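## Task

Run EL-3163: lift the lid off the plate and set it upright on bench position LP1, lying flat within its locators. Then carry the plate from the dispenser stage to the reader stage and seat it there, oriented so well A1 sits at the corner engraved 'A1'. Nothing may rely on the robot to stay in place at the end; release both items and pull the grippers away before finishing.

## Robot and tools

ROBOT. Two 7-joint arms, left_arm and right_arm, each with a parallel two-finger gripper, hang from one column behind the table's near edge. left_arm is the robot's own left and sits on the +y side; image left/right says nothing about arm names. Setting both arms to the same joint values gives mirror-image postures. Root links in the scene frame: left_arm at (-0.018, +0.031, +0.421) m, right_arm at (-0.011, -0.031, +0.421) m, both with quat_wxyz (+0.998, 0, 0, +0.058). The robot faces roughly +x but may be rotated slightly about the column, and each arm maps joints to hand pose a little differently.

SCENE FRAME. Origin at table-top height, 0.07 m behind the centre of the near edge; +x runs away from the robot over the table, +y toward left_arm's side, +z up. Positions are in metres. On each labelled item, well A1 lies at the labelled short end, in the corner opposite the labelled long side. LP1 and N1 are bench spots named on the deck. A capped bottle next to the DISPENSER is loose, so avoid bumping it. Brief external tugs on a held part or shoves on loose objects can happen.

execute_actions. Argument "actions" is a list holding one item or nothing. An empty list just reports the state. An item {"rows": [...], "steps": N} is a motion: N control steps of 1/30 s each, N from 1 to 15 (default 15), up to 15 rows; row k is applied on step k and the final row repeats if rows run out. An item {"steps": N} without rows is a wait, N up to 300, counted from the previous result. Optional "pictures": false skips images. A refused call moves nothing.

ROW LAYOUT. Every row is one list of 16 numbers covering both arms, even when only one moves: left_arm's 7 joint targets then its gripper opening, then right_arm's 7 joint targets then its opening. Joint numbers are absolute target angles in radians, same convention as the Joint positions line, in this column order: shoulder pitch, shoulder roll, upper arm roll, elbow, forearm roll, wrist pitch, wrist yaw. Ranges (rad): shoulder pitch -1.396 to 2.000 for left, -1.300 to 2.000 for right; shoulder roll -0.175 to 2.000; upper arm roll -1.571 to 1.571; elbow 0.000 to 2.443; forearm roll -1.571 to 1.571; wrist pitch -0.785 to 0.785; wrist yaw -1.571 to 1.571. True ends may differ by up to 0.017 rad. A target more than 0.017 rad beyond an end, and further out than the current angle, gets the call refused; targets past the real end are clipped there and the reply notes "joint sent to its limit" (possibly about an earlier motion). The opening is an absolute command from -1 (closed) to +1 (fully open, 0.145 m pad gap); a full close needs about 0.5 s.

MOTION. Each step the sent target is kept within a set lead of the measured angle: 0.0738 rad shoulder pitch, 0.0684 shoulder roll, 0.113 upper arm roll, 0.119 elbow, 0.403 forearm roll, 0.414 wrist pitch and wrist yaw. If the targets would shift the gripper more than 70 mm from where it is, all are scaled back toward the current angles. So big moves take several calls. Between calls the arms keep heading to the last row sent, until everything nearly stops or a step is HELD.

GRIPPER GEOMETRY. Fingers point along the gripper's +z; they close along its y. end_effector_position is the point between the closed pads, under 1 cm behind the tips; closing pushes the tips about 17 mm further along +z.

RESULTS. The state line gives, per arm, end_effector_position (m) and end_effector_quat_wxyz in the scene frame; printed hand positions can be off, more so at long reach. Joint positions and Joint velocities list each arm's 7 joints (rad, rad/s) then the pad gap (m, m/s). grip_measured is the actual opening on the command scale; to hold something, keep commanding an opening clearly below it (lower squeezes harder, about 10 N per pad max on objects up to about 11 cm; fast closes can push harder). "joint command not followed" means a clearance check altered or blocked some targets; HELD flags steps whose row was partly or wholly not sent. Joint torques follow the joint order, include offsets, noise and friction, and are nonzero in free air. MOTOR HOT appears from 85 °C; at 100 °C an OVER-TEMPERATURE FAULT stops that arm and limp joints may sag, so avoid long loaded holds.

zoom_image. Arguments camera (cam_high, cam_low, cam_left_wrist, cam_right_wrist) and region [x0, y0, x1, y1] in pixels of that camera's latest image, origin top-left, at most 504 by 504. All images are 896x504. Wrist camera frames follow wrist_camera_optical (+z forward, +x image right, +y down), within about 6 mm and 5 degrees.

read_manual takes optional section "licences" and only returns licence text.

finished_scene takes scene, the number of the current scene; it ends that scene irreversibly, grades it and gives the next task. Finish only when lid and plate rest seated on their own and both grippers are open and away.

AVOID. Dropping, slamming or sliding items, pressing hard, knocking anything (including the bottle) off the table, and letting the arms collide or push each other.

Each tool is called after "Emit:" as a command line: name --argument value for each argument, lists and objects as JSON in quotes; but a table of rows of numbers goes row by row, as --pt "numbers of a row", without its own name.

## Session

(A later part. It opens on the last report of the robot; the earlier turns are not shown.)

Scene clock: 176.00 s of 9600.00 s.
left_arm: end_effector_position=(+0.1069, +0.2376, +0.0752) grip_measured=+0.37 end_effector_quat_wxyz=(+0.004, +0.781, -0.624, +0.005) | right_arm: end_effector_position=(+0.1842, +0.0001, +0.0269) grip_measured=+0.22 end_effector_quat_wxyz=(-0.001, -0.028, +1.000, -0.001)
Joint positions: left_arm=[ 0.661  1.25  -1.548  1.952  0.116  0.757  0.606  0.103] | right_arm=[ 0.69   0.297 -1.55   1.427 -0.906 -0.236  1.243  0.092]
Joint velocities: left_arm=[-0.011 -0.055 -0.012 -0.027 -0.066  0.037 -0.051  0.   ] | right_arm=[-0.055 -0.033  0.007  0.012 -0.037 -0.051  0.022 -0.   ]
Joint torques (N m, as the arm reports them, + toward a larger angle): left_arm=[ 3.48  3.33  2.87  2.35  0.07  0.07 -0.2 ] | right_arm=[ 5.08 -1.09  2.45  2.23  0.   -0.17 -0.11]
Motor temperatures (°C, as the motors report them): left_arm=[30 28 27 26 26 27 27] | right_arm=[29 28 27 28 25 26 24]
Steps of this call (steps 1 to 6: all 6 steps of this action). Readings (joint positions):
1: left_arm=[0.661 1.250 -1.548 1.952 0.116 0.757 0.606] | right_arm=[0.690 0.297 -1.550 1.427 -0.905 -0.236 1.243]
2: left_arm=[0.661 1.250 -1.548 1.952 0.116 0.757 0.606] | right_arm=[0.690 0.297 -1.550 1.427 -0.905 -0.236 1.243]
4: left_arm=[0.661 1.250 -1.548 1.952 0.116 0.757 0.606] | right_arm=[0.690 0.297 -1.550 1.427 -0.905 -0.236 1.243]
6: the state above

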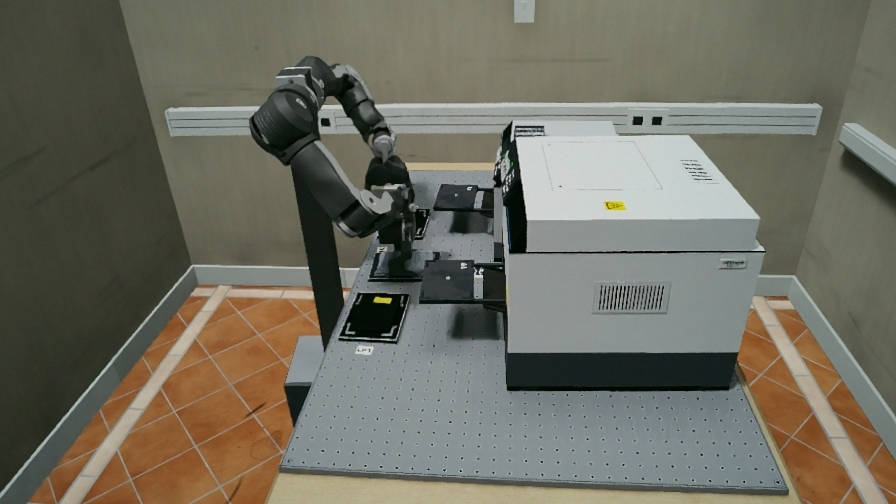

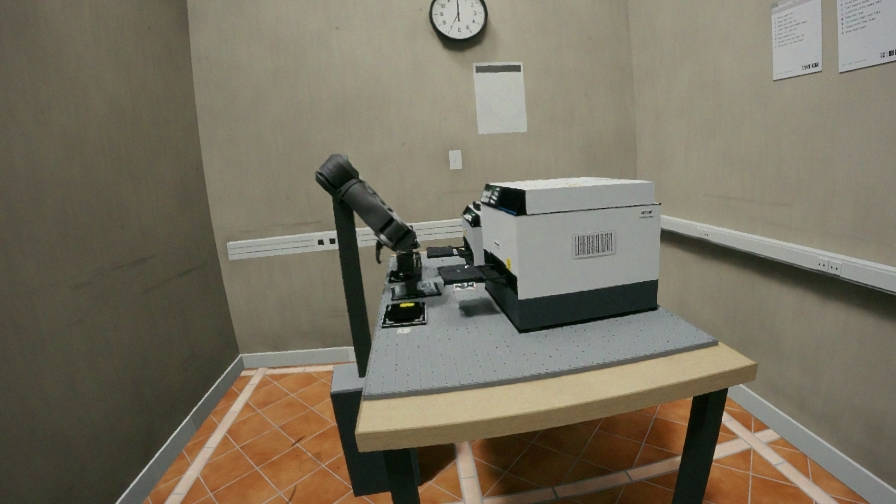

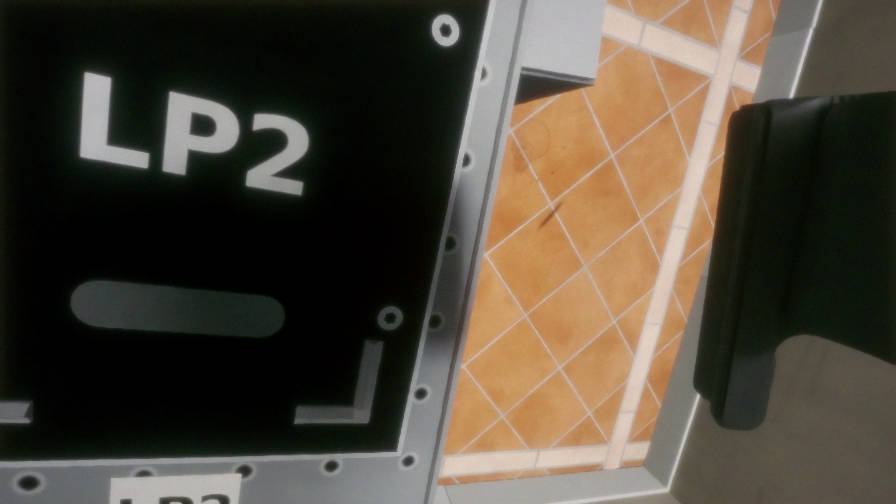

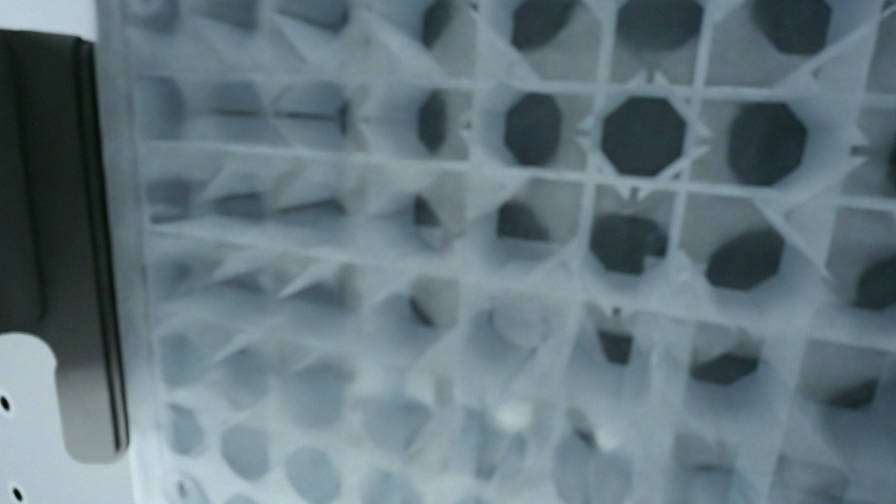

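Emit:
execute_actions --actions '[{"rows":[[0.66,1.247,-1.55,1.953,0.117,0.76,0.6,0.37,0.692,0.2955,-1.55,1.428,-0.907,-0.239,1.237,0.19],[0.66,1.247,-1.55,1.953,0.117,0.76,0.6,0.37,0.692,0.2955,-1.55,1.428,-0.907,-0.239,1.237,0.16],[0.66,1.247,-1.55,1.953,0.117,0.76,0.6,0.37,0.692,0.2955,-1.55,1.428,-0.907,-0.239,1.237,0.14],[0.66,1.247,-1.55,1.953,0.117,0.76,0.6,0.37,0.692,0.2955,-1.55,1.428,-0.907,-0.239,1.237,0.12],[0.66,1.247,-1.55,1.953,0.117,0.76,0.6,0.37,0.692,0.2955,-1.55,1.428,-0.907,-0.239,1.237,0.09],[0.66,1.247,-1.55,1.953,0.117,0.76,0.6,0.37,0.692,0.2955,-1.55,1.428,-0.907,-0.239,1.237,0.03],[0.66,1.247,-1.55,1.953,0.117,0.76,0.6,0.37,0.692,0.2955,-1.55,1.428,-0.907,-0.239,1.237,-0.08],[0.66,1.247,-1.55,1.953,0.117,0.76,0.6,0.37,0.692,0.2955,-1.55,1.428,-0.907,-0.239,1.237,-0.2],[0.66,1.247,-1.55,1.953,0.117,0.76,0.6,0.37,0.692,0.2955,-1.55,1.428,-0.907,-0.239,1.237,-0.35]],"steps":13}]'

Scene clock: 181.23 s of 9600.00 s.
left_arm: end_effector_position=(+0.1070, +0.2376, +0.0752) grip_measured=+0.37 end_effector_quat_wxyz=(+0.004, +0.781, -0.624, +0.005) | right_arm: end_effector_position=(+0.1839, +0.0015, +0.0271) grip_measured=+0.14 end_effector_quat_wxyz=(-0.001, -0.028, +1.000, +0.002)
Joint positions: left_arm=[ 0.661  1.25  -1.548  1.952  0.116  0.757  0.606  0.103] | right_arm=[ 0.69   0.295 -1.55   1.427 -0.906 -0.236  1.239  0.086]
Joint velocities: left_arm=[-0.077 -0.011 -0.007 -0.002 -0.051 -0.066  0.007 -0.   ] | right_arm=[-0.011 -0.011  0.002 -0.007 -0.007  0.007  0.007 -0.   ]
Joint torques (N m, as the arm reports them, + toward a larger angle): left_arm=[ 3.51  3.28  2.86  2.37  0.08  0.07 -0.21] | right_arm=[ 5.14 -0.68  2.35  2.18 -0.03 -0.21 -0.02]
Motor temperatures (°C, as the motors report them): left_arm=[30 28 27 26 26 27 27] | right_arm=[30 28 27 28 25 26 24]
Steps of this call (steps 1 to 15: the robot went on to your last target; steps 16 to 90: nothing new was sent; then 1.80 s passed at rest; steps 91 to 103: all 13 steps of this action). Readings (joint positions):
91: left_arm=[0.661 1.250 -1.548 1.952 0.116 0.757 0.606] | right_arm=[0.690 0.297 -1.550 1.427 -0.906 -0.236 1.243]
92: left_arm=[0.661 1.250 -1.548 1.952 0.116 0.757 0.606] | right_arm=[0.690 0.296 -1.550 1.427 -0.906 -0.236 1.240]
94: left_arm=[0.661 1.250 -1.548 1.952 0.116 0.757 0.606] | right_arm=[0.690 0.295 -1.550 1.427 -0.906 -0.236 1.239]
98: left_arm=[0.661 1.250 -1.548 1.952 0.116 0.757 0.606] | right_arm=[0.690 0.295 -1.550 1.427 -0.906 -0.236 1.239]
103: the state above

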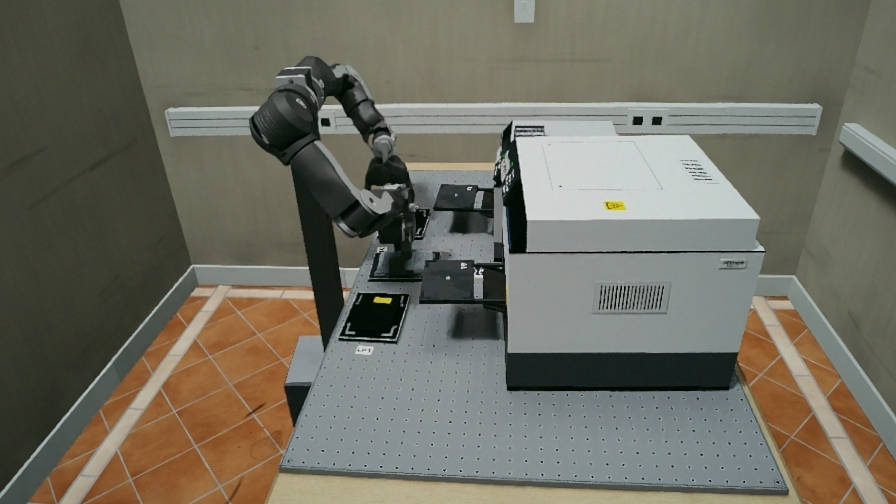

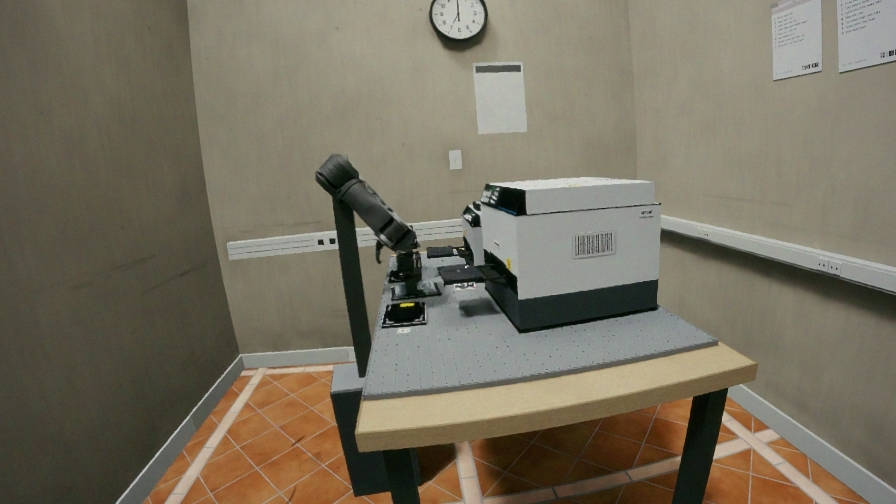

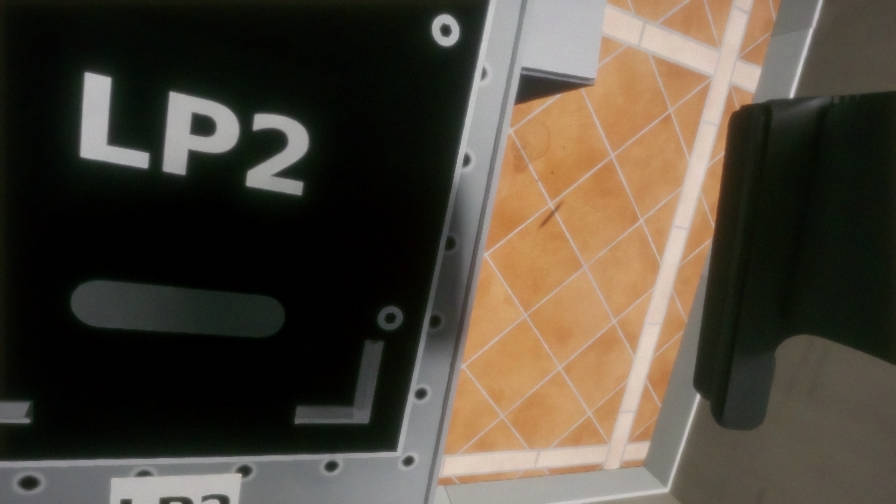

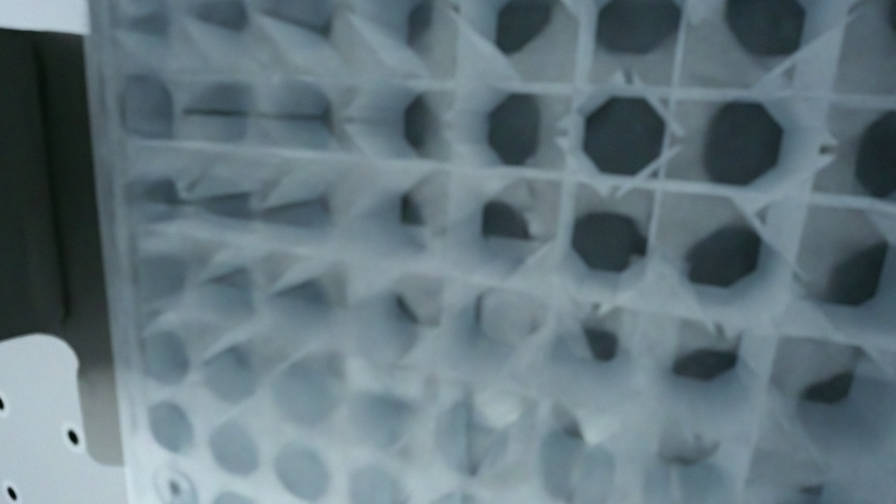

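Emit:
execute_actions --actions '[{"rows":[[0.66,1.247,-1.55,1.953,0.117,0.76,0.6,0.37,0.695,0.296,-1.55,1.433,-0.902,-0.233,1.246,-0.35],[0.66,1.247,-1.55,1.953,0.117,0.76,0.6,0.37,0.7,0.299,-1.55,1.443,-0.895,-0.229,1.254,-0.35],[0.66,1.247,-1.55,1.953,0.117,0.76,0.6,0.37,0.707,0.303,-1.55,1.456,-0.886,-0.224,1.264,-0.35],[0.66,1.247,-1.55,1.953,0.117,0.76,0.6,0.37,0.716,0.308,-1.55,1.473,-0.875,-0.218,1.276,-0.35],[0.66,1.247,-1.55,1.953,0.117,0.76,0.6,0.37,0.727,0.314,-1.55,1.494,-0.861,-0.211,1.291,-0.35],[0.66,1.247,-1.55,1.953,0.117,0.76,0.6,0.37,0.74,0.321,-1.55,1.518,-0.845,-0.203,1.307,-0.35],[0.66,1.247,-1.55,1.953,0.117,0.76,0.6,0.37,0.755,0.328,-1.55,1.544,-0.828,-0.194,1.325,-0.35],[0.66,1.247,-1.55,1.953,0.117,0.76,0.6,0.37,0.771,0.335,-1.55,1.571,-0.81,-0.185,1.344,-0.35],[0.66,1.247,-1.55,1.953,0.117,0.76,0.6,0.37,0.787,0.342,-1.55,1.598,-0.791,-0.176,1.363,-0.35],[0.66,1.247,-1.55,1.953,0.117,0.76,0.6,0.37,0.804,0.35,-1.55,1.625,-0.772,-0.167,1.382,-0.35],[0.66,1.247,-1.55,1.953,0.117,0.76,0.6,0.37,0.822,0.36,-1.55,1.649,-0.752,-0.161,1.397,-0.35],[0.66,1.247,-1.55,1.953,0.117,0.76,0.6,0.37,0.843,0.373,-1.55,1.668,-0.73,-0.163,1.407,-0.35],[0.66,1.247,-1.55,1.953,0.117,0.76,0.6,0.37,0.866,0.388,-1.55,1.684,-0.706,-0.168,1.413,-0.35],[0.66,1.247,-1.55,1.953,0.117,0.76,0.6,0.37,0.891,0.404,-1.55,1.698,-0.681,-0.173,1.418,-0.35],[0.66,1.247,-1.55,1.953,0.117,0.76,0.6,0.37,0.917,0.42,-1.55,1.711,-0.655,-0.178,1.422,-0.35]],"steps":15}]' --pictures false

Emit:
execute_actions --actions '[{"rows":[[0.66,1.247,-1.55,1.953,0.117,0.76,0.6,0.37,0.943,0.436,-1.55,1.723,-0.629,-0.183,1.426,-0.35],[0.66,1.247,-1.55,1.953,0.117,0.76,0.6,0.37,0.969,0.452,-1.55,1.735,-0.603,-0.188,1.43,-0.35],[0.66,1.247,-1.55,1.953,0.117,0.76,0.6,0.37,0.995,0.468,-1.55,1.746,-0.577,-0.193,1.434,-0.35],[0.66,1.247,-1.55,1.953,0.117,0.76,0.6,0.37,1.021,0.484,-1.55,1.757,-0.551,-0.198,1.438,-0.35],[0.66,1.247,-1.55,1.953,0.117,0.76,0.6,0.37,1.047,0.5,-1.55,1.768,-0.525,-0.203,1.442,-0.35],[0.66,1.247,-1.55,1.953,0.117,0.76,0.6,0.37,1.073,0.516,-1.55,1.779,-0.499,-0.208,1.446,-0.35],[0.66,1.247,-1.55,1.953,0.117,0.76,0.6,0.37,1.099,0.532,-1.55,1.79,-0.473,-0.213,1.45,-0.35],[0.66,1.247,-1.55,1.953,0.117,0.76,0.6,0.37,1.125,0.548,-1.55,1.8,-0.447,-0.218,1.454,-0.35],[0.66,1.247,-1.55,1.953,0.117,0.76,0.6,0.37,1.151,0.564,-1.55,1.81,-0.421,-0.222,1.458,-0.35],[0.66,1.247,-1.55,1.953,0.117,0.76,0.6,0.37,1.177,0.58,-1.55,1.82,-0.395,-0.225,1.462,-0.35],[0.66,1.247,-1.55,1.953,0.117,0.76,0.6,0.37,1.202,0.596,-1.55,1.829,-0.369,-0.226,1.466,-0.35],[0.66,1.247,-1.55,1.953,0.117,0.76,0.6,0.37,1.226,0.613,-1.55,1.836,-0.344,-0.223,1.47,-0.35],[0.66,1.247,-1.55,1.953,0.117,0.76,0.6,0.37,1.248,0.63,-1.55,1.841,-0.321,-0.215,1.473,-0.35],[0.66,1.247,-1.55,1.953,0.117,0.76,0.6,0.37,1.268,0.647,-1.55,1.843,-0.3,-0.2,1.475,-0.35],[0.66,1.247,-1.55,1.953,0.117,0.76,0.6,0.37,1.286,0.665,-1.55,1.841,-0.28,-0.18,1.475,-0.35]],"steps":15}]' --pictures false

Emit:
execute_actions --actions '[{"rows":[[0.66,1.247,-1.55,1.953,0.117,0.76,0.6,0.37,1.3,0.684,-1.55,1.833,-0.262,-0.15,1.473,-0.35],[0.66,1.247,-1.55,1.953,0.117,0.76,0.6,0.37,1.311,0.704,-1.55,1.82,-0.246,-0.115,1.47,-0.35],[0.66,1.247,-1.55,1.953,0.117,0.76,0.6,0.37,1.32,0.725,-1.55,1.804,-0.231,-0.078,1.467,-0.35],[0.66,1.247,-1.55,1.953,0.117,0.76,0.6,0.37,1.327,0.746,-1.55,1.786,-0.216,-0.04,1.463,-0.35],[0.66,1.247,-1.55,1.953,0.117,0.76,0.6,0.37,1.333,0.767,-1.55,1.768,-0.201,-0.002,1.459,-0.35],[0.66,1.247,-1.55,1.953,0.117,0.76,0.6,0.37,1.338,0.788,-1.55,1.75,-0.186,0.036,1.455,-0.35],[0.66,1.247,-1.55,1.953,0.117,0.76,0.6,0.37,1.343,0.809,-1.55,1.732,-0.171,0.074,1.45,-0.35],[0.66,1.247,-1.55,1.953,0.117,0.76,0.6,0.37,1.347,0.83,-1.55,1.714,-0.156,0.112,1.445,-0.35],[0.66,1.247,-1.55,1.953,0.117,0.76,0.6,0.37,1.351,0.851,-1.55,1.696,-0.141,0.15,1.44,-0.35],[0.66,1.247,-1.55,1.953,0.117,0.76,0.6,0.37,1.355,0.872,-1.55,1.678,-0.126,0.188,1.435,-0.35],[0.66,1.247,-1.55,1.953,0.117,0.76,0.6,0.37,1.358,0.893,-1.55,1.66,-0.111,0.226,1.43,-0.35],[0.66,1.247,-1.55,1.953,0.117,0.76,0.6,0.37,1.361,0.914,-1.55,1.642,-0.096,0.264,1.425,-0.35],[0.66,1.247,-1.55,1.953,0.117,0.76,0.6,0.37,1.363,0.935,-1.55,1.624,-0.081,0.302,1.42,-0.35],[0.66,1.247,-1.55,1.953,0.117,0.76,0.6,0.37,1.365,0.955,-1.55,1.606,-0.066,0.34,1.414,-0.35],[0.66,1.247,-1.55,1.953,0.117,0.76,0.6,0.37,1.366,0.974,-1.55,1.588,-0.052,0.375,1.408,-0.35]],"steps":15}]' --pictures false

Emit:
execute_actions --actions '[{"rows":[[0.66,1.247,-1.55,1.953,0.117,0.76,0.6,0.37,1.366,0.991,-1.55,1.57,-0.039,0.407,1.401,-0.35],[0.66,1.247,-1.55,1.953,0.117,0.76,0.6,0.37,1.365,1.006,-1.55,1.552,-0.027,0.435,1.394,-0.35],[0.66,1.247,-1.55,1.953,0.117,0.76,0.6,0.37,1.363,1.018,-1.55,1.534,-0.016,0.458,1.387,-0.35],[0.66,1.247,-1.55,1.953,0.117,0.76,0.6,0.37,1.36,1.027,-1.55,1.516,-0.007,0.476,1.38,-0.35],[0.66,1.247,-1.55,1.953,0.117,0.76,0.6,0.37,1.356,1.034,-1.55,1.498,0.001,0.489,1.373,-0.35],[0.66,1.247,-1.55,1.953,0.117,0.76,0.6,0.37,1.352,1.038,-1.55,1.481,0.007,0.498,1.366,-0.35],[0.66,1.247,-1.55,1.953,0.117,0.76,0.6,0.37,1.348,1.041,-1.55,1.465,0.012,0.503,1.359,-0.35],[0.66,1.247,-1.55,1.953,0.117,0.76,0.6,0.37,1.343,1.042,-1.55,1.451,0.015,0.505,1.352,-0.35],[0.66,1.247,-1.55,1.953,0.117,0.76,0.6,0.37,1.338,1.042,-1.55,1.439,0.017,0.505,1.345,-0.35],[0.66,1.247,-1.55,1.953,0.117,0.76,0.6,0.37,1.331,1.04,-1.55,1.43,0.018,0.503,1.337,-0.35],[0.66,1.247,-1.55,1.953,0.117,0.76,0.6,0.37,1.323,1.038,-1.55,1.426,0.019,0.5,1.329,-0.35],[0.66,1.247,-1.55,1.953,0.117,0.76,0.6,0.37,1.315,1.035,-1.55,1.422,0.02,0.497,1.32,-0.35],[0.66,1.247,-1.55,1.953,0.117,0.76,0.6,0.37,1.309,1.033,-1.55,1.418,0.02,0.495,1.313,-0.35],[0.66,1.247,-1.55,1.953,0.117,0.76,0.6,0.37,1.305,1.0317,-1.55,1.4163,0.021,0.494,1.309,-0.35]],"steps":15}]' --pictures false

Emit:
execute_actions --actions '[{"steps":6}]'

Emit:
zoom_image --camera "cam_high" --region '[400,215,520,315]'

Emit:
zoom_image --camera "cam_low" --region '[420,220,520,300]'

Scene clock: 193.83 s of 9600.00 s.
left_arm: end_effector_position=(+0.1070, +0.2376, +0.0752) grip_measured=+0.37 end_effector_quat_wxyz=(+0.004, +0.781, -0.624, +0.005) | right_arm: end_effector_position=(+0.2026, -0.0116, +0.1004) grip_measured=+0.14 end_effector_quat_wxyz=(+0.010, -0.027, +1.000, -0.000)
Joint positions: left_arm=[ 0.661  1.25  -1.548  1.952  0.116  0.757  0.606  0.103] | right_arm=[ 0.912  0.42  -1.552  1.706 -0.683 -0.172  1.409  0.086]
Joint velocities: left_arm=[ 0.055  0.011 -0.002 -0.007 -0.095 -0.066  0.007  0.   ] | right_arm=[ 0.714  0.538  0.037  0.291  0.505 -0.066  0.168  0.   ]
Joint torques (N m, as the arm reports them, + toward a larger angle): left_arm=[ 3.45  3.22  2.87  2.35  0.07  0.07 -0.2 ] | right_arm=[ 4.56 -1.35  3.14  1.83  0.11 -0.13  0.19]
Motor temperatures (°C, as the motors report them): left_arm=[29 28 27 26 26 27 27] | right_arm=[30 27 27 28 25 26 24]
Steps of this call (steps 1 to 15: the robot went on to your last target; steps 16 to 90: nothing new was sent; then 9.10 s passed at rest; steps 91 to 105: all 15 steps of this action). Readings (joint positions):
91: left_arm=[0.661 1.250 -1.548 1.952 0.116 0.757 0.606] | right_arm=[0.691 0.295 -1.550 1.429 -0.905 -0.236 1.240]
92: left_arm=[0.661 1.250 -1.548 1.952 0.116 0.757 0.606] | right_arm=[0.693 0.297 -1.550 1.435 -0.902 -0.234 1.243]
94: left_arm=[0.661 1.250 -1.548 1.952 0.116 0.757 0.606] | right_arm=[0.708 0.308 -1.550 1.466 -0.886 -0.226 1.259]
98: left_arm=[0.661 1.250 -1.548 1.952 0.116 0.757 0.606] | right_arm=[0.766 0.334 -1.550 1.564 -0.831 -0.198 1.317]
105: the state above

Scene clock: 194.33 s of 9600.00 s.
left_arm: end_effector_position=(+0.1070, +0.2376, +0.0752) grip_measured=+0.37 end_effector_quat_wxyz=(+0.004, +0.781, -0.624, +0.005) | right_arm: end_effector_position=(+0.2466, -0.0597, +0.1886) grip_measured=+0.14 end_effector_quat_wxyz=(+0.013, +0.032, +0.999, +0.003)
Joint positions: left_arm=[ 0.661  1.25  -1.548  1.952  0.116  0.757  0.606  0.103] | right_arm=[ 1.282  0.663 -1.55   1.842 -0.306 -0.2    1.467  0.086]
Joint velocities: left_arm=[-0.077  0.011  0.007 -0.007 -0.051 -0.051  0.037 -0.   ] | right_arm=[ 0.516  0.429 -0.002 -0.002  0.462  0.344  0.081 -0.   ]
Joint torques (N m, as the arm reports them, + toward a larger angle): left_arm=[ 3.49  3.24  2.86  2.37  0.08  0.06 -0.2 ] | right_arm=[ 6.08 -0.77  3.5   0.61  0.01  0.04  0.22]
Motor temperatures (°C, as the motors report them): left_arm=[29 28 27 26 26 27 27] | right_arm=[30 27 27 28 25 26 24]
Steps of this call (steps 1 to 15: all 15 steps of this action). Readings (joint positions):
1: left_arm=[0.661 1.250 -1.548 1.952 0.116 0.757 0.606] | right_arm=[0.939 0.438 -1.551 1.717 -0.660 -0.176 1.415]
2: left_arm=[0.661 1.250 -1.548 1.952 0.116 0.757 0.606] | right_arm=[0.966 0.453 -1.551 1.728 -0.635 -0.180 1.420]
4: left_arm=[0.661 1.250 -1.548 1.952 0.116 0.757 0.606] | right_arm=[1.017 0.482 -1.550 1.753 -0.583 -0.189 1.427]
8: left_arm=[0.661 1.250 -1.548 1.952 0.116 0.757 0.606] | right_arm=[1.120 0.548 -1.551 1.796 -0.479 -0.209 1.444]
15: the state above

Scene clock: 194.83 s of 9600.00 s.
left_arm: end_effector_position=(+0.1070, +0.2376, +0.0752) grip_measured=+0.37 end_effector_quat_wxyz=(+0.004, +0.781, -0.624, +0.005) | right_arm: end_effector_position=(+0.3018, -0.1770, +0.1992) grip_measured=+0.14 end_effector_quat_wxyz=(-0.002, +0.549, +0.836, -0.003)
Joint positions: left_arm=[ 0.661  1.25  -1.548  1.952  0.116  0.757  0.606  0.103] | right_arm=[ 1.361  0.973 -1.55   1.591 -0.071  0.329  1.42   0.086]
Joint velocities: left_arm=[-0.055 -0.033  0.002  0.002  0.007 -0.095  0.037  0.   ] | right_arm=[-0.011  0.495 -0.017 -0.491  0.168  0.886 -0.168 -0.   ]
Joint torques (N m, as the arm reports them, + toward a larger angle): left_arm=[ 3.54  3.24  2.87  2.33  0.07  0.07 -0.2 ] | right_arm=[ 7.15 -0.35  3.8   0.48  0.24  0.   -0.1 ]
Motor temperatures (°C, as the motors report them): left_arm=[29 28 27 26 26 27 27] | right_arm=[30 27 27 28 25 26 24]
Steps of this call (steps 1 to 15: all 15 steps of this action). Readings (joint positions):
1: left_arm=[0.661 1.250 -1.548 1.952 0.116 0.757 0.606] | right_arm=[1.297 0.681 -1.550 1.837 -0.285 -0.179 1.468]
2: left_arm=[0.661 1.250 -1.548 1.952 0.116 0.757 0.606] | right_arm=[1.308 0.700 -1.550 1.825 -0.267 -0.152 1.468]
4: left_arm=[0.661 1.250 -1.548 1.952 0.116 0.757 0.606] | right_arm=[1.322 0.743 -1.550 1.790 -0.235 -0.085 1.467]
8: left_arm=[0.661 1.250 -1.548 1.952 0.116 0.757 0.606] | right_arm=[1.342 0.828 -1.550 1.717 -0.175 0.064 1.455]
15: the state above

Scene clock: 195.33 s of 9600.00 s.
left_arm: end_effector_position=(+0.1070, +0.2376, +0.0752) grip_measured=+0.37 end_effector_quat_wxyz=(+0.004, +0.781, -0.624, +0.005) | right_arm: end_effector_position=(+0.3157, -0.2257, +0.1785) grip_measured=+0.14 end_effector_quat_wxyz=(-0.002, +0.707, +0.708, -0.003)
Joint positions: left_arm=[ 0.661  1.25  -1.548  1.952  0.116  0.757  0.606  0.103] | right_arm=[ 1.303  1.031 -1.55   1.417  0.019  0.497  1.319  0.086]
Joint velocities: left_arm=[ 0.055 -0.055 -0.002 -0.002  0.037  0.022 -0.051  0.   ] | right_arm=[ 0.011  0.055 -0.007 -0.007  0.007 -0.022 -0.022  0.   ]
Joint torques (N m, as the arm reports them, + toward a larger angle): left_arm=[ 3.47  3.3   2.85  2.39  0.08  0.06 -0.2 ] | right_arm=[ 6.93  1.6   3.85  0.15  0.15 -0.16 -0.1 ]
Motor temperatures (°C, as the motors report them): left_arm=[29 28 27 26 26 27 27] | right_arm=[30 27 27 28 25 26 24]
Steps of this call (steps 1 to 15: all 15 steps of this action). Readings (joint positions):
1: left_arm=[0.661 1.250 -1.548 1.952 0.116 0.757 0.606] | right_arm=[1.361 0.991 -1.550 1.572 -0.057 0.363 1.414]
2: left_arm=[0.661 1.250 -1.548 1.952 0.116 0.757 0.606] | right_arm=[1.361 1.006 -1.550 1.554 -0.044 0.395 1.408]
4: left_arm=[0.661 1.250 -1.548 1.952 0.116 0.757 0.606] | right_arm=[1.361 1.028 -1.550 1.518 -0.022 0.446 1.394]
8: left_arm=[0.661 1.250 -1.548 1.952 0.116 0.757 0.606] | right_arm=[1.344 1.042 -1.550 1.453 0.007 0.495 1.366]
15: the state above

Scene clock: 195.53 s of 9600.00 s.
left_arm: end_effector_position=(+0.1070, +0.2376, +0.0752) grip_measured=+0.37 end_effector_quat_wxyz=(+0.004, +0.781, -0.624, +0.005) | right_arm: end_effector_position=(+0.3164, -0.2258, +0.1785) grip_measured=+0.14 end_effector_quat_wxyz=(-0.001, +0.707, +0.708, -0.001)
Joint positions: left_arm=[ 0.661  1.25  -1.548  1.952  0.116  0.757  0.606  0.103] | right_arm=[ 1.303  1.031 -1.55   1.417  0.019  0.497  1.315  0.086]
Joint velocities: left_arm=[ 0.033 -0.033 -0.007 -0.002  0.022 -0.066  0.007 -0.   ] | right_arm=[ 0.055 -0.033 -0.017  0.002 -0.037  0.022 -0.007 -0.   ]
Joint torques (N m, as the arm reports them, + toward a larger angle): left_arm=[ 3.46  3.27  2.88  2.37  0.08  0.07 -0.2 ] | right_arm=[ 6.39  1.39  3.64  0.17  0.11 -0.16 -0.06]
Motor temperatures (°C, as the motors report them): left_arm=[29 28 27 26 26 27 27] | right_arm=[30 27 27 28 25 26 24]
Steps of this call (steps 1 to 6: the robot went on to your last target). Readings (joint positions):
1: left_arm=[0.661 1.250 -1.548 1.952 0.116 0.757 0.606] | right_arm=[1.303 1.031 -1.550 1.417 0.019 0.497 1.317]
2: left_arm=[0.661 1.250 -1.548 1.952 0.116 0.757 0.606] | right_arm=[1.303 1.031 -1.550 1.417 0.019 0.497 1.316]
4: left_arm=[0.661 1.250 -1.548 1.952 0.116 0.757 0.606] | right_arm=[1.303 1.031 -1.550 1.417 0.019 0.497 1.315]
6: the state above

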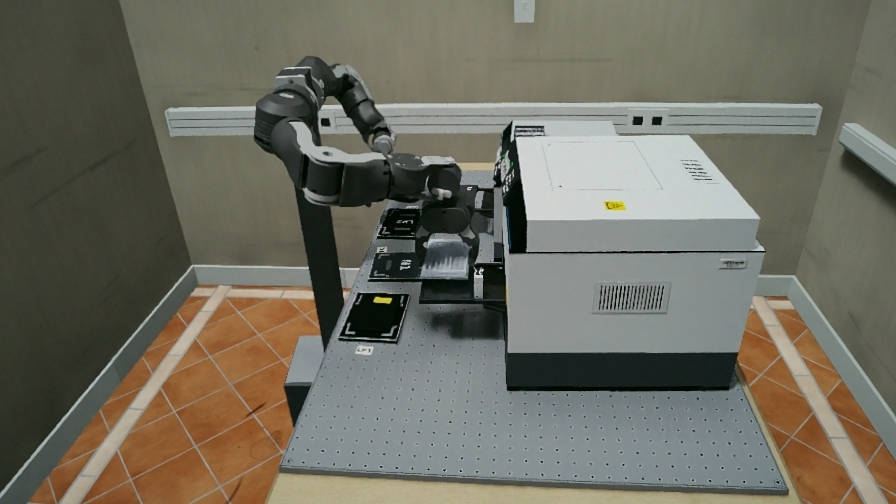

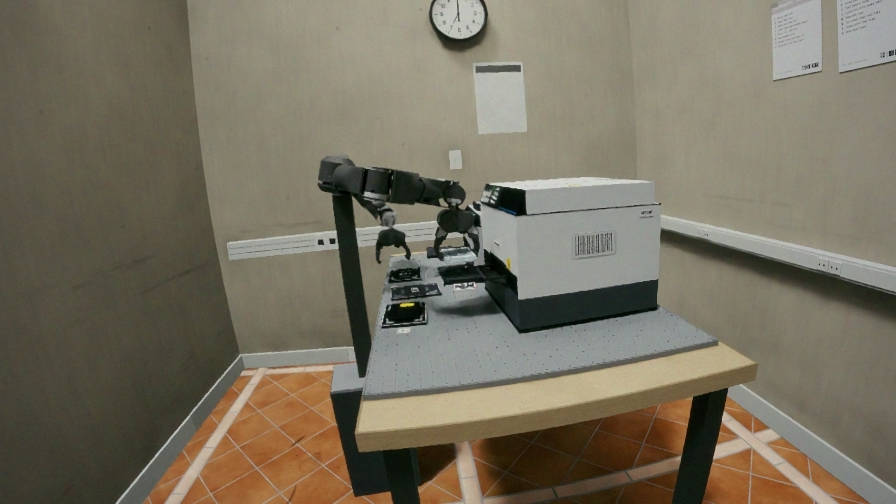

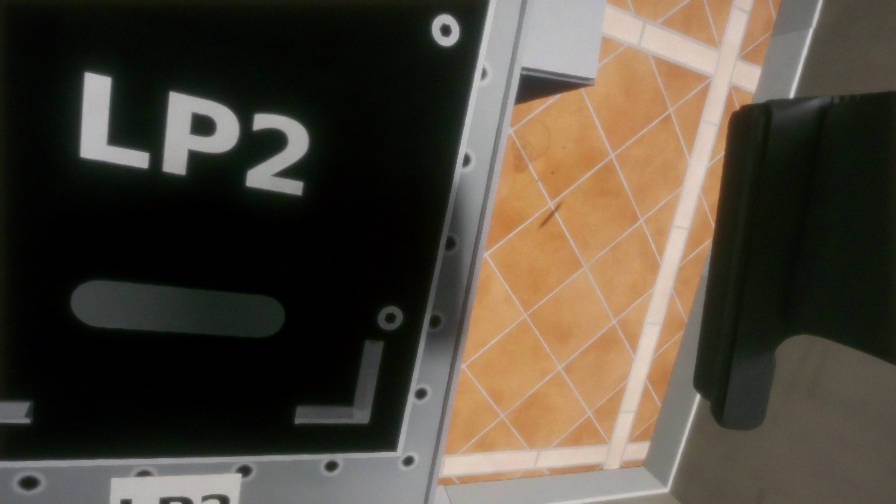

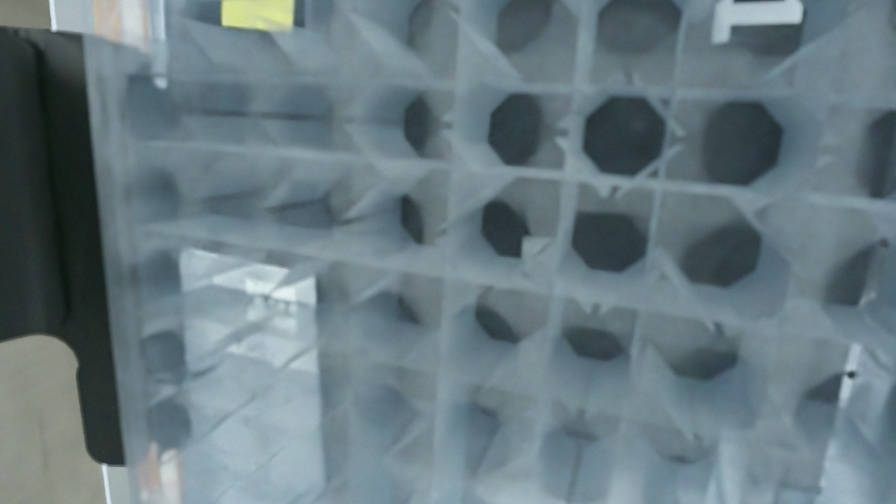

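Region (400, 215, 520, 315) of cam_high's 896x504 image, scaled by 4.200, with more detail than that image has.

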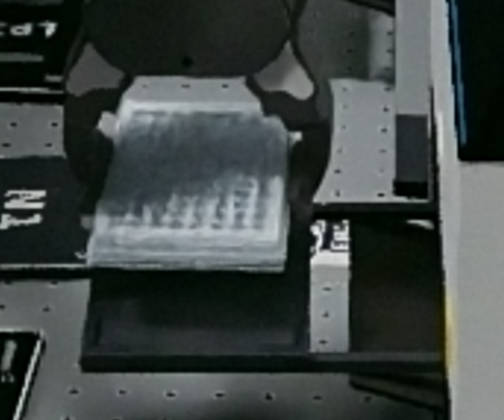

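Region (420, 220, 520, 300) of cam_low's 896x504 image, scaled by 5.040, with more detail than that image has; it fills the top 403 rows of this view, and the rest is white.

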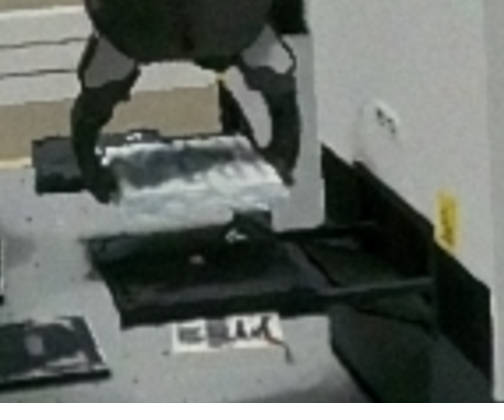

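Emit:
execute_actions --actions '[{"rows":[[0.66,1.247,-1.55,1.953,0.117,0.76,0.6,0.37,1.298,1.029,-1.55,1.413,0.022,0.492,1.302,-0.35],[0.66,1.247,-1.55,1.953,0.117,0.76,0.6,0.37,1.289,1.026,-1.55,1.407,0.023,0.49,1.292,-0.35],[0.66,1.247,-1.55,1.953,0.117,0.76,0.6,0.37,1.278,1.022,-1.55,1.401,0.024,0.487,1.28,-0.35],[0.66,1.247,-1.55,1.953,0.117,0.76,0.6,0.37,1.267,1.017,-1.55,1.393,0.026,0.484,1.268,-0.35],[0.66,1.247,-1.55,1.953,0.117,0.76,0.6,0.37,1.256,1.013,-1.55,1.386,0.027,0.481,1.257,-0.35],[0.66,1.247,-1.55,1.953,0.117,0.76,0.6,0.37,1.245,1.008,-1.55,1.379,0.028,0.478,1.245,-0.35],[0.66,1.247,-1.55,1.953,0.117,0.76,0.6,0.37,1.235,1.003,-1.55,1.371,0.029,0.475,1.235,-0.35],[0.66,1.247,-1.55,1.953,0.117,0.76,0.6,0.37,1.227,0.999,-1.55,1.365,0.03,0.473,1.226,-0.35],[0.66,1.247,-1.55,1.953,0.117,0.76,0.6,0.37,1.221,0.996,-1.55,1.36,0.031,0.471,1.219,-0.35],[0.66,1.247,-1.55,1.953,0.117,0.76,0.6,0.37,1.217,0.994,-1.55,1.3565,0.032,0.4695,1.214,-0.35]],"steps":15}]'

Emit:
zoom_image --camera "cam_high" --region '[410,240,494,310]'

Emit:
zoom_image --camera "cam_low" --region '[430,245,500,295]'

Scene clock: 200.37 s of 9600.00 s.
left_arm: end_effector_position=(+0.1070, +0.2376, +0.0752) grip_measured=+0.37 end_effector_quat_wxyz=(+0.004, +0.781, -0.624, +0.005) | right_arm: end_effector_position=(+0.3171, -0.2265, +0.1494) grip_measured=+0.14 end_effector_quat_wxyz=(+0.000, +0.708, +0.706, -0.000)
Joint positions: left_arm=[ 0.661  1.25  -1.548  1.952  0.116  0.757  0.606  0.103] | right_arm=[ 1.215  0.995 -1.55   1.357  0.03   0.473  1.22   0.086]
Joint velocities: left_arm=[-0.099 -0.011  0.007 -0.017 -0.11  -0.007 -0.051 -0.   ] | right_arm=[ 0.033  0.011  0.002 -0.017 -0.007 -0.081 -0.007 -0.   ]
Joint torques (N m, as the arm reports them, + toward a larger angle): left_arm=[ 3.53  3.21  2.87  2.36  0.07  0.07 -0.2 ] | right_arm=[ 6.53  1.54  3.52  0.25  0.07 -0.16 -0.12]
Motor temperatures (°C, as the motors report them): left_arm=[29 28 27 26 26 27 27] | right_arm=[30 27 27 28 25 26 24]
Steps of this call (steps 1 to 15: the robot went on to your last target; steps 16 to 90: nothing new was sent; then 1.33 s passed at rest; steps 91 to 105: all 15 steps of this action). Readings (joint positions):
91: left_arm=[0.661 1.250 -1.548 1.952 0.116 0.757 0.606] | right_arm=[1.301 1.030 -1.550 1.415 0.020 0.496 1.312]
92: left_arm=[0.661 1.250 -1.548 1.952 0.116 0.757 0.606] | right_arm=[1.295 1.028 -1.550 1.409 0.021 0.495 1.306]
94: left_arm=[0.661 1.250 -1.548 1.952 0.116 0.757 0.606] | right_arm=[1.268 1.020 -1.549 1.394 0.023 0.490 1.286]
98: left_arm=[0.661 1.250 -1.548 1.952 0.116 0.757 0.606] | right_arm=[1.228 1.000 -1.550 1.366 0.027 0.479 1.243]
105: the state above

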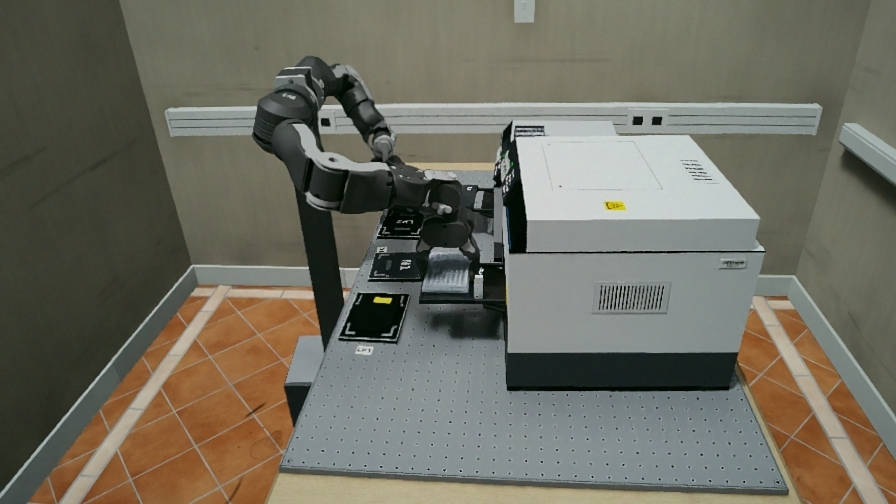

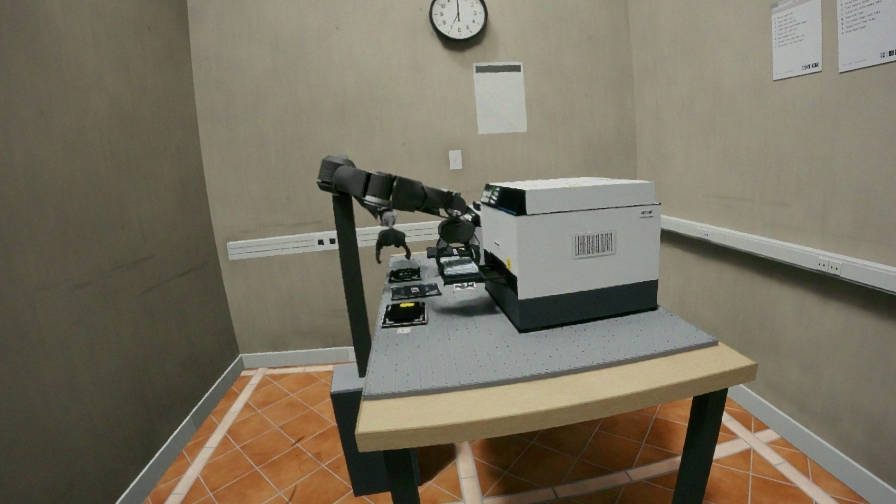

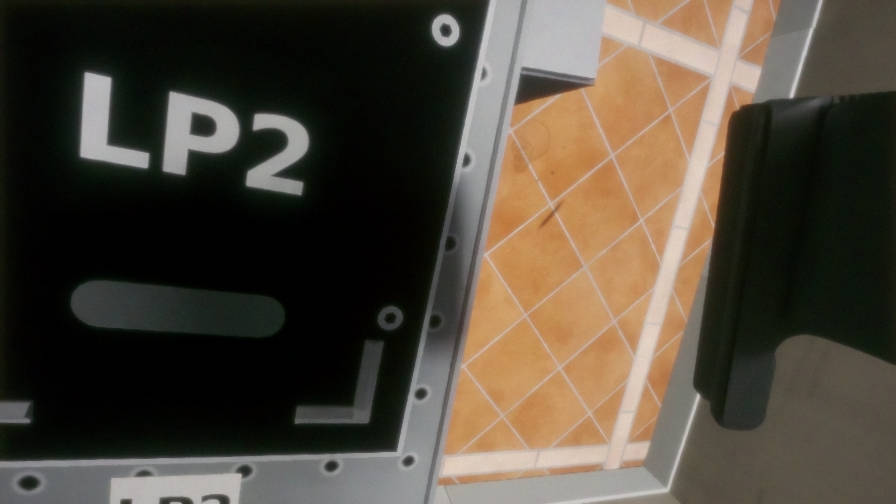

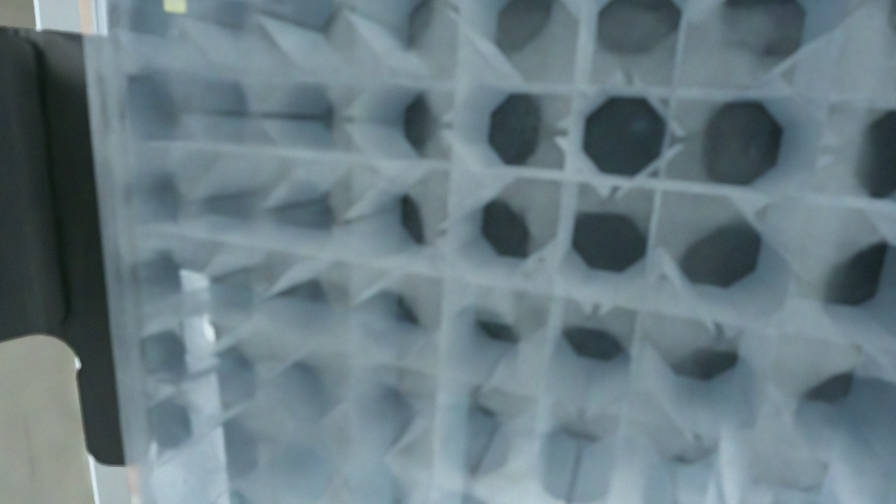

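Region (410, 240, 494, 310) of cam_high's 896x504 image, scaled by 6.000, with more detail than that image has.

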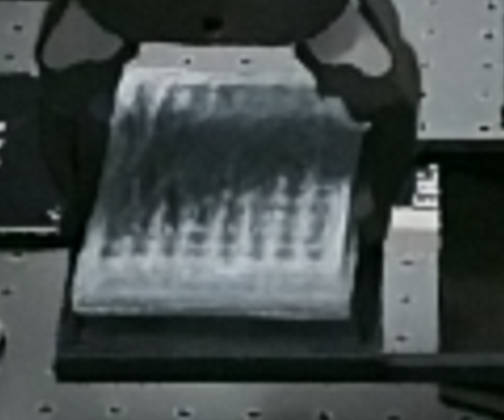

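Region (430, 245, 500, 295) of cam_low's 896x504 image, scaled by 7.200, with more detail than that image has; it fills the top 360 rows of this view, and the rest is white.

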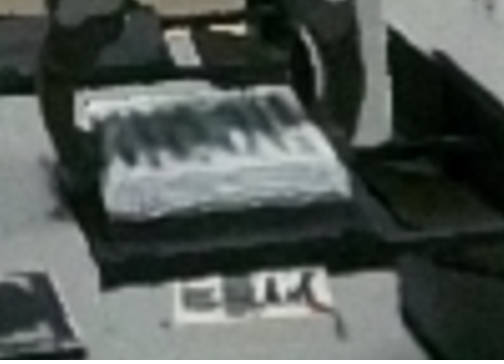

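Emit:
execute_actions --actions '[{"rows":[[0.66,1.247,-1.55,1.953,0.117,0.76,0.6,0.37,1.217,0.994,-1.55,1.3565,0.027,0.46,1.222,-0.35],[0.66,1.247,-1.55,1.953,0.117,0.76,0.6,0.37,1.217,0.994,-1.55,1.3565,0.022,0.45,1.227,-0.35],[0.66,1.247,-1.55,1.953,0.117,0.76,0.6,0.37,1.217,0.994,-1.55,1.3565,0.018,0.44,1.229,-0.35],[0.66,1.247,-1.55,1.953,0.117,0.76,0.6,0.37,1.216,0.994,-1.55,1.3565,0.015,0.4315,1.229,-0.35],[0.66,1.247,-1.55,1.953,0.117,0.76,0.6,0.37,1.214,0.993,-1.55,1.3555,0.015,0.431,1.225,-0.35],[0.66,1.247,-1.55,1.953,0.117,0.76,0.6,0.37,1.211,0.9915,-1.55,1.353,0.015,0.43,1.217,-0.35],[0.66,1.247,-1.55,1.953,0.117,0.76,0.6,0.37,1.208,0.99,-1.55,1.351,0.015,0.429,1.213,-0.35],[0.66,1.247,-1.55,1.953,0.117,0.76,0.6,0.37,1.205,0.9885,-1.55,1.349,0.015,0.4285,1.21,-0.35],[0.66,1.247,-1.55,1.953,0.117,0.76,0.6,0.37,1.203,0.9875,-1.55,1.347,0.015,0.428,1.208,-0.35]],"steps":15}]'

Emit:
zoom_image --camera "cam_high" --region '[410,240,494,310]'

Emit:
zoom_image --camera "cam_low" --region '[430,245,500,295]'

Scene clock: 205.03 s of 9600.00 s.
left_arm: end_effector_position=(+0.1070, +0.2376, +0.0752) grip_measured=+0.37 end_effector_quat_wxyz=(+0.004, +0.781, -0.624, +0.005) | right_arm: end_effector_position=(+0.3167, -0.2259, +0.1447) grip_measured=+0.14 end_effector_quat_wxyz=(-0.001, +0.693, +0.721, -0.000)
Joint positions: left_arm=[ 0.661  1.25  -1.548  1.952  0.116  0.757  0.606  0.103] | right_arm=[ 1.202  0.988 -1.55   1.348  0.017  0.431  1.214  0.086]
Joint velocities: left_arm=[ 0.011  0.033  0.002  0.002 -0.007  0.022 -0.007 -0.   ] | right_arm=[-0.033 -0.011  0.007 -0.002  0.037  0.007  0.022  0.   ]
Joint torques (N m, as the arm reports them, + toward a larger angle): left_arm=[ 3.46  3.2   2.88  2.41  0.08  0.07 -0.21] | right_arm=[ 6.25  1.53  3.79  0.   -0.02 -0.11 -0.08]
Motor temperatures (°C, as the motors report them): left_arm=[29 28 27 26 26 27 27] | right_arm=[31 27 28 28 25 26 24]
Steps of this call (steps 1 to 15: the robot went on to your last target; steps 16 to 90: nothing new was sent; then 1.17 s passed at rest; steps 91 to 105: all 15 steps of this action). Readings (joint positions):
91: left_arm=[0.661 1.250 -1.548 1.952 0.116 0.757 0.606] | right_arm=[1.215 0.995 -1.550 1.357 0.030 0.469 1.220]
92: left_arm=[0.661 1.250 -1.548 1.952 0.116 0.757 0.606] | right_arm=[1.215 0.995 -1.550 1.357 0.027 0.461 1.220]
94: left_arm=[0.661 1.250 -1.548 1.952 0.116 0.757 0.606] | right_arm=[1.215 0.995 -1.550 1.357 0.021 0.445 1.222]
98: left_arm=[0.661 1.250 -1.548 1.952 0.116 0.757 0.606] | right_arm=[1.207 0.990 -1.550 1.350 0.017 0.433 1.218]
105: the state above

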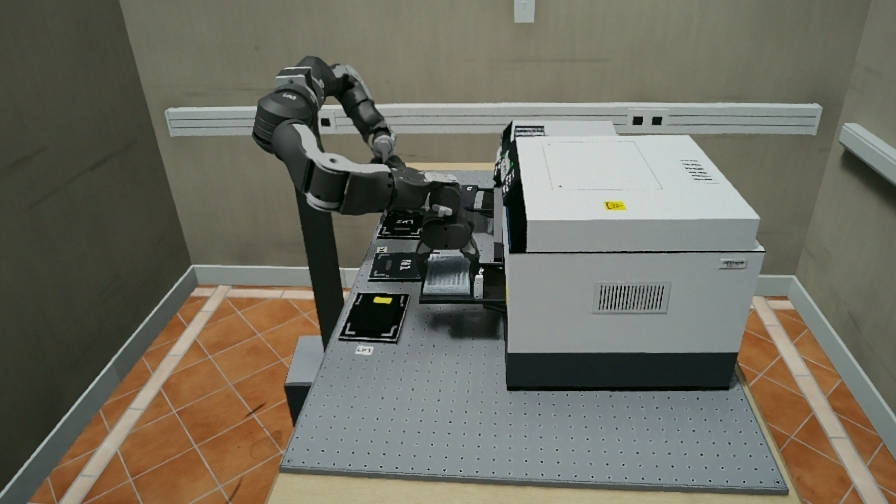

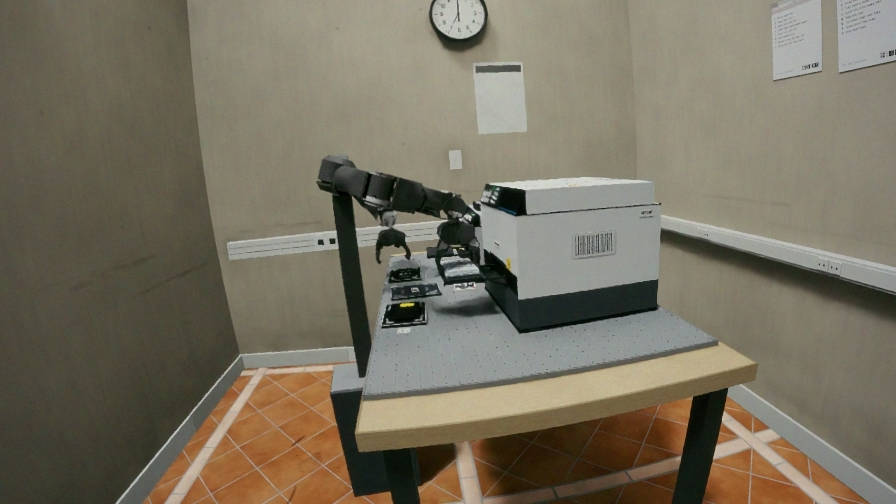

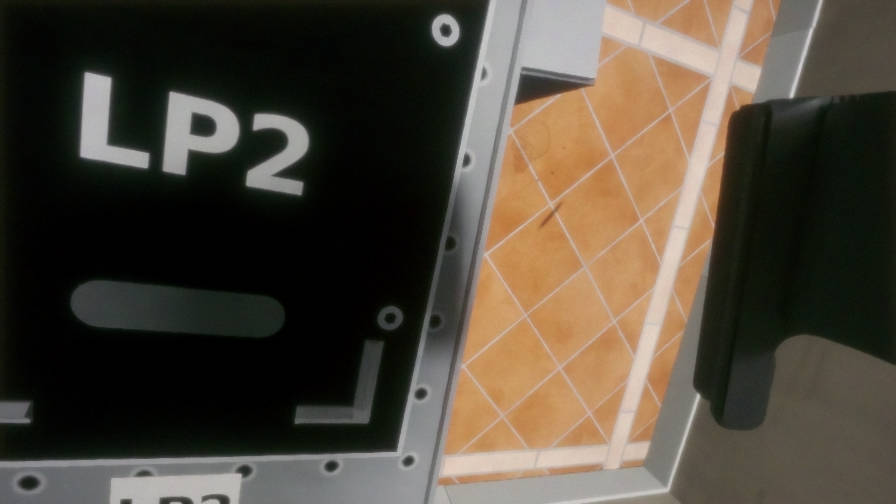

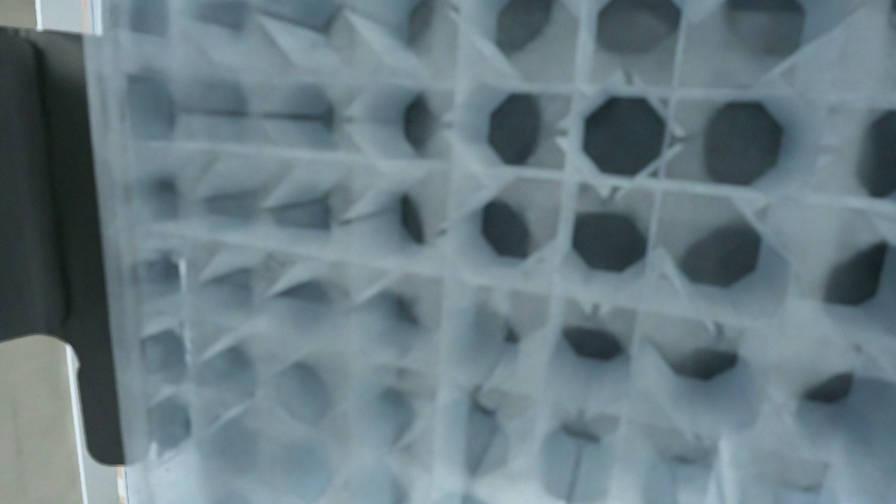

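Region (410, 240, 494, 310) of cam_high's 896x504 image, scaled by 6.000, with more detail than that image has.

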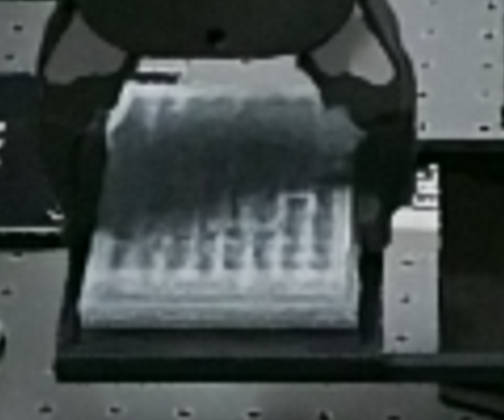

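Region (430, 245, 500, 295) of cam_low's 896x504 image, scaled by 7.200, with more detail than that image has; it fills the top 360 rows of this view, and the rest is white.

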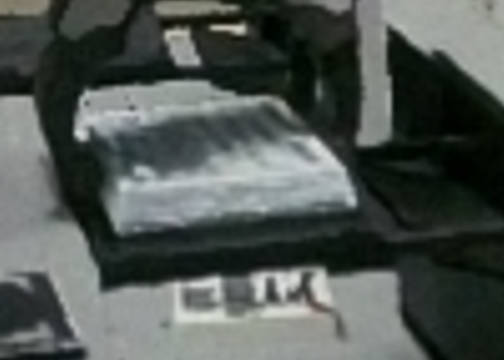

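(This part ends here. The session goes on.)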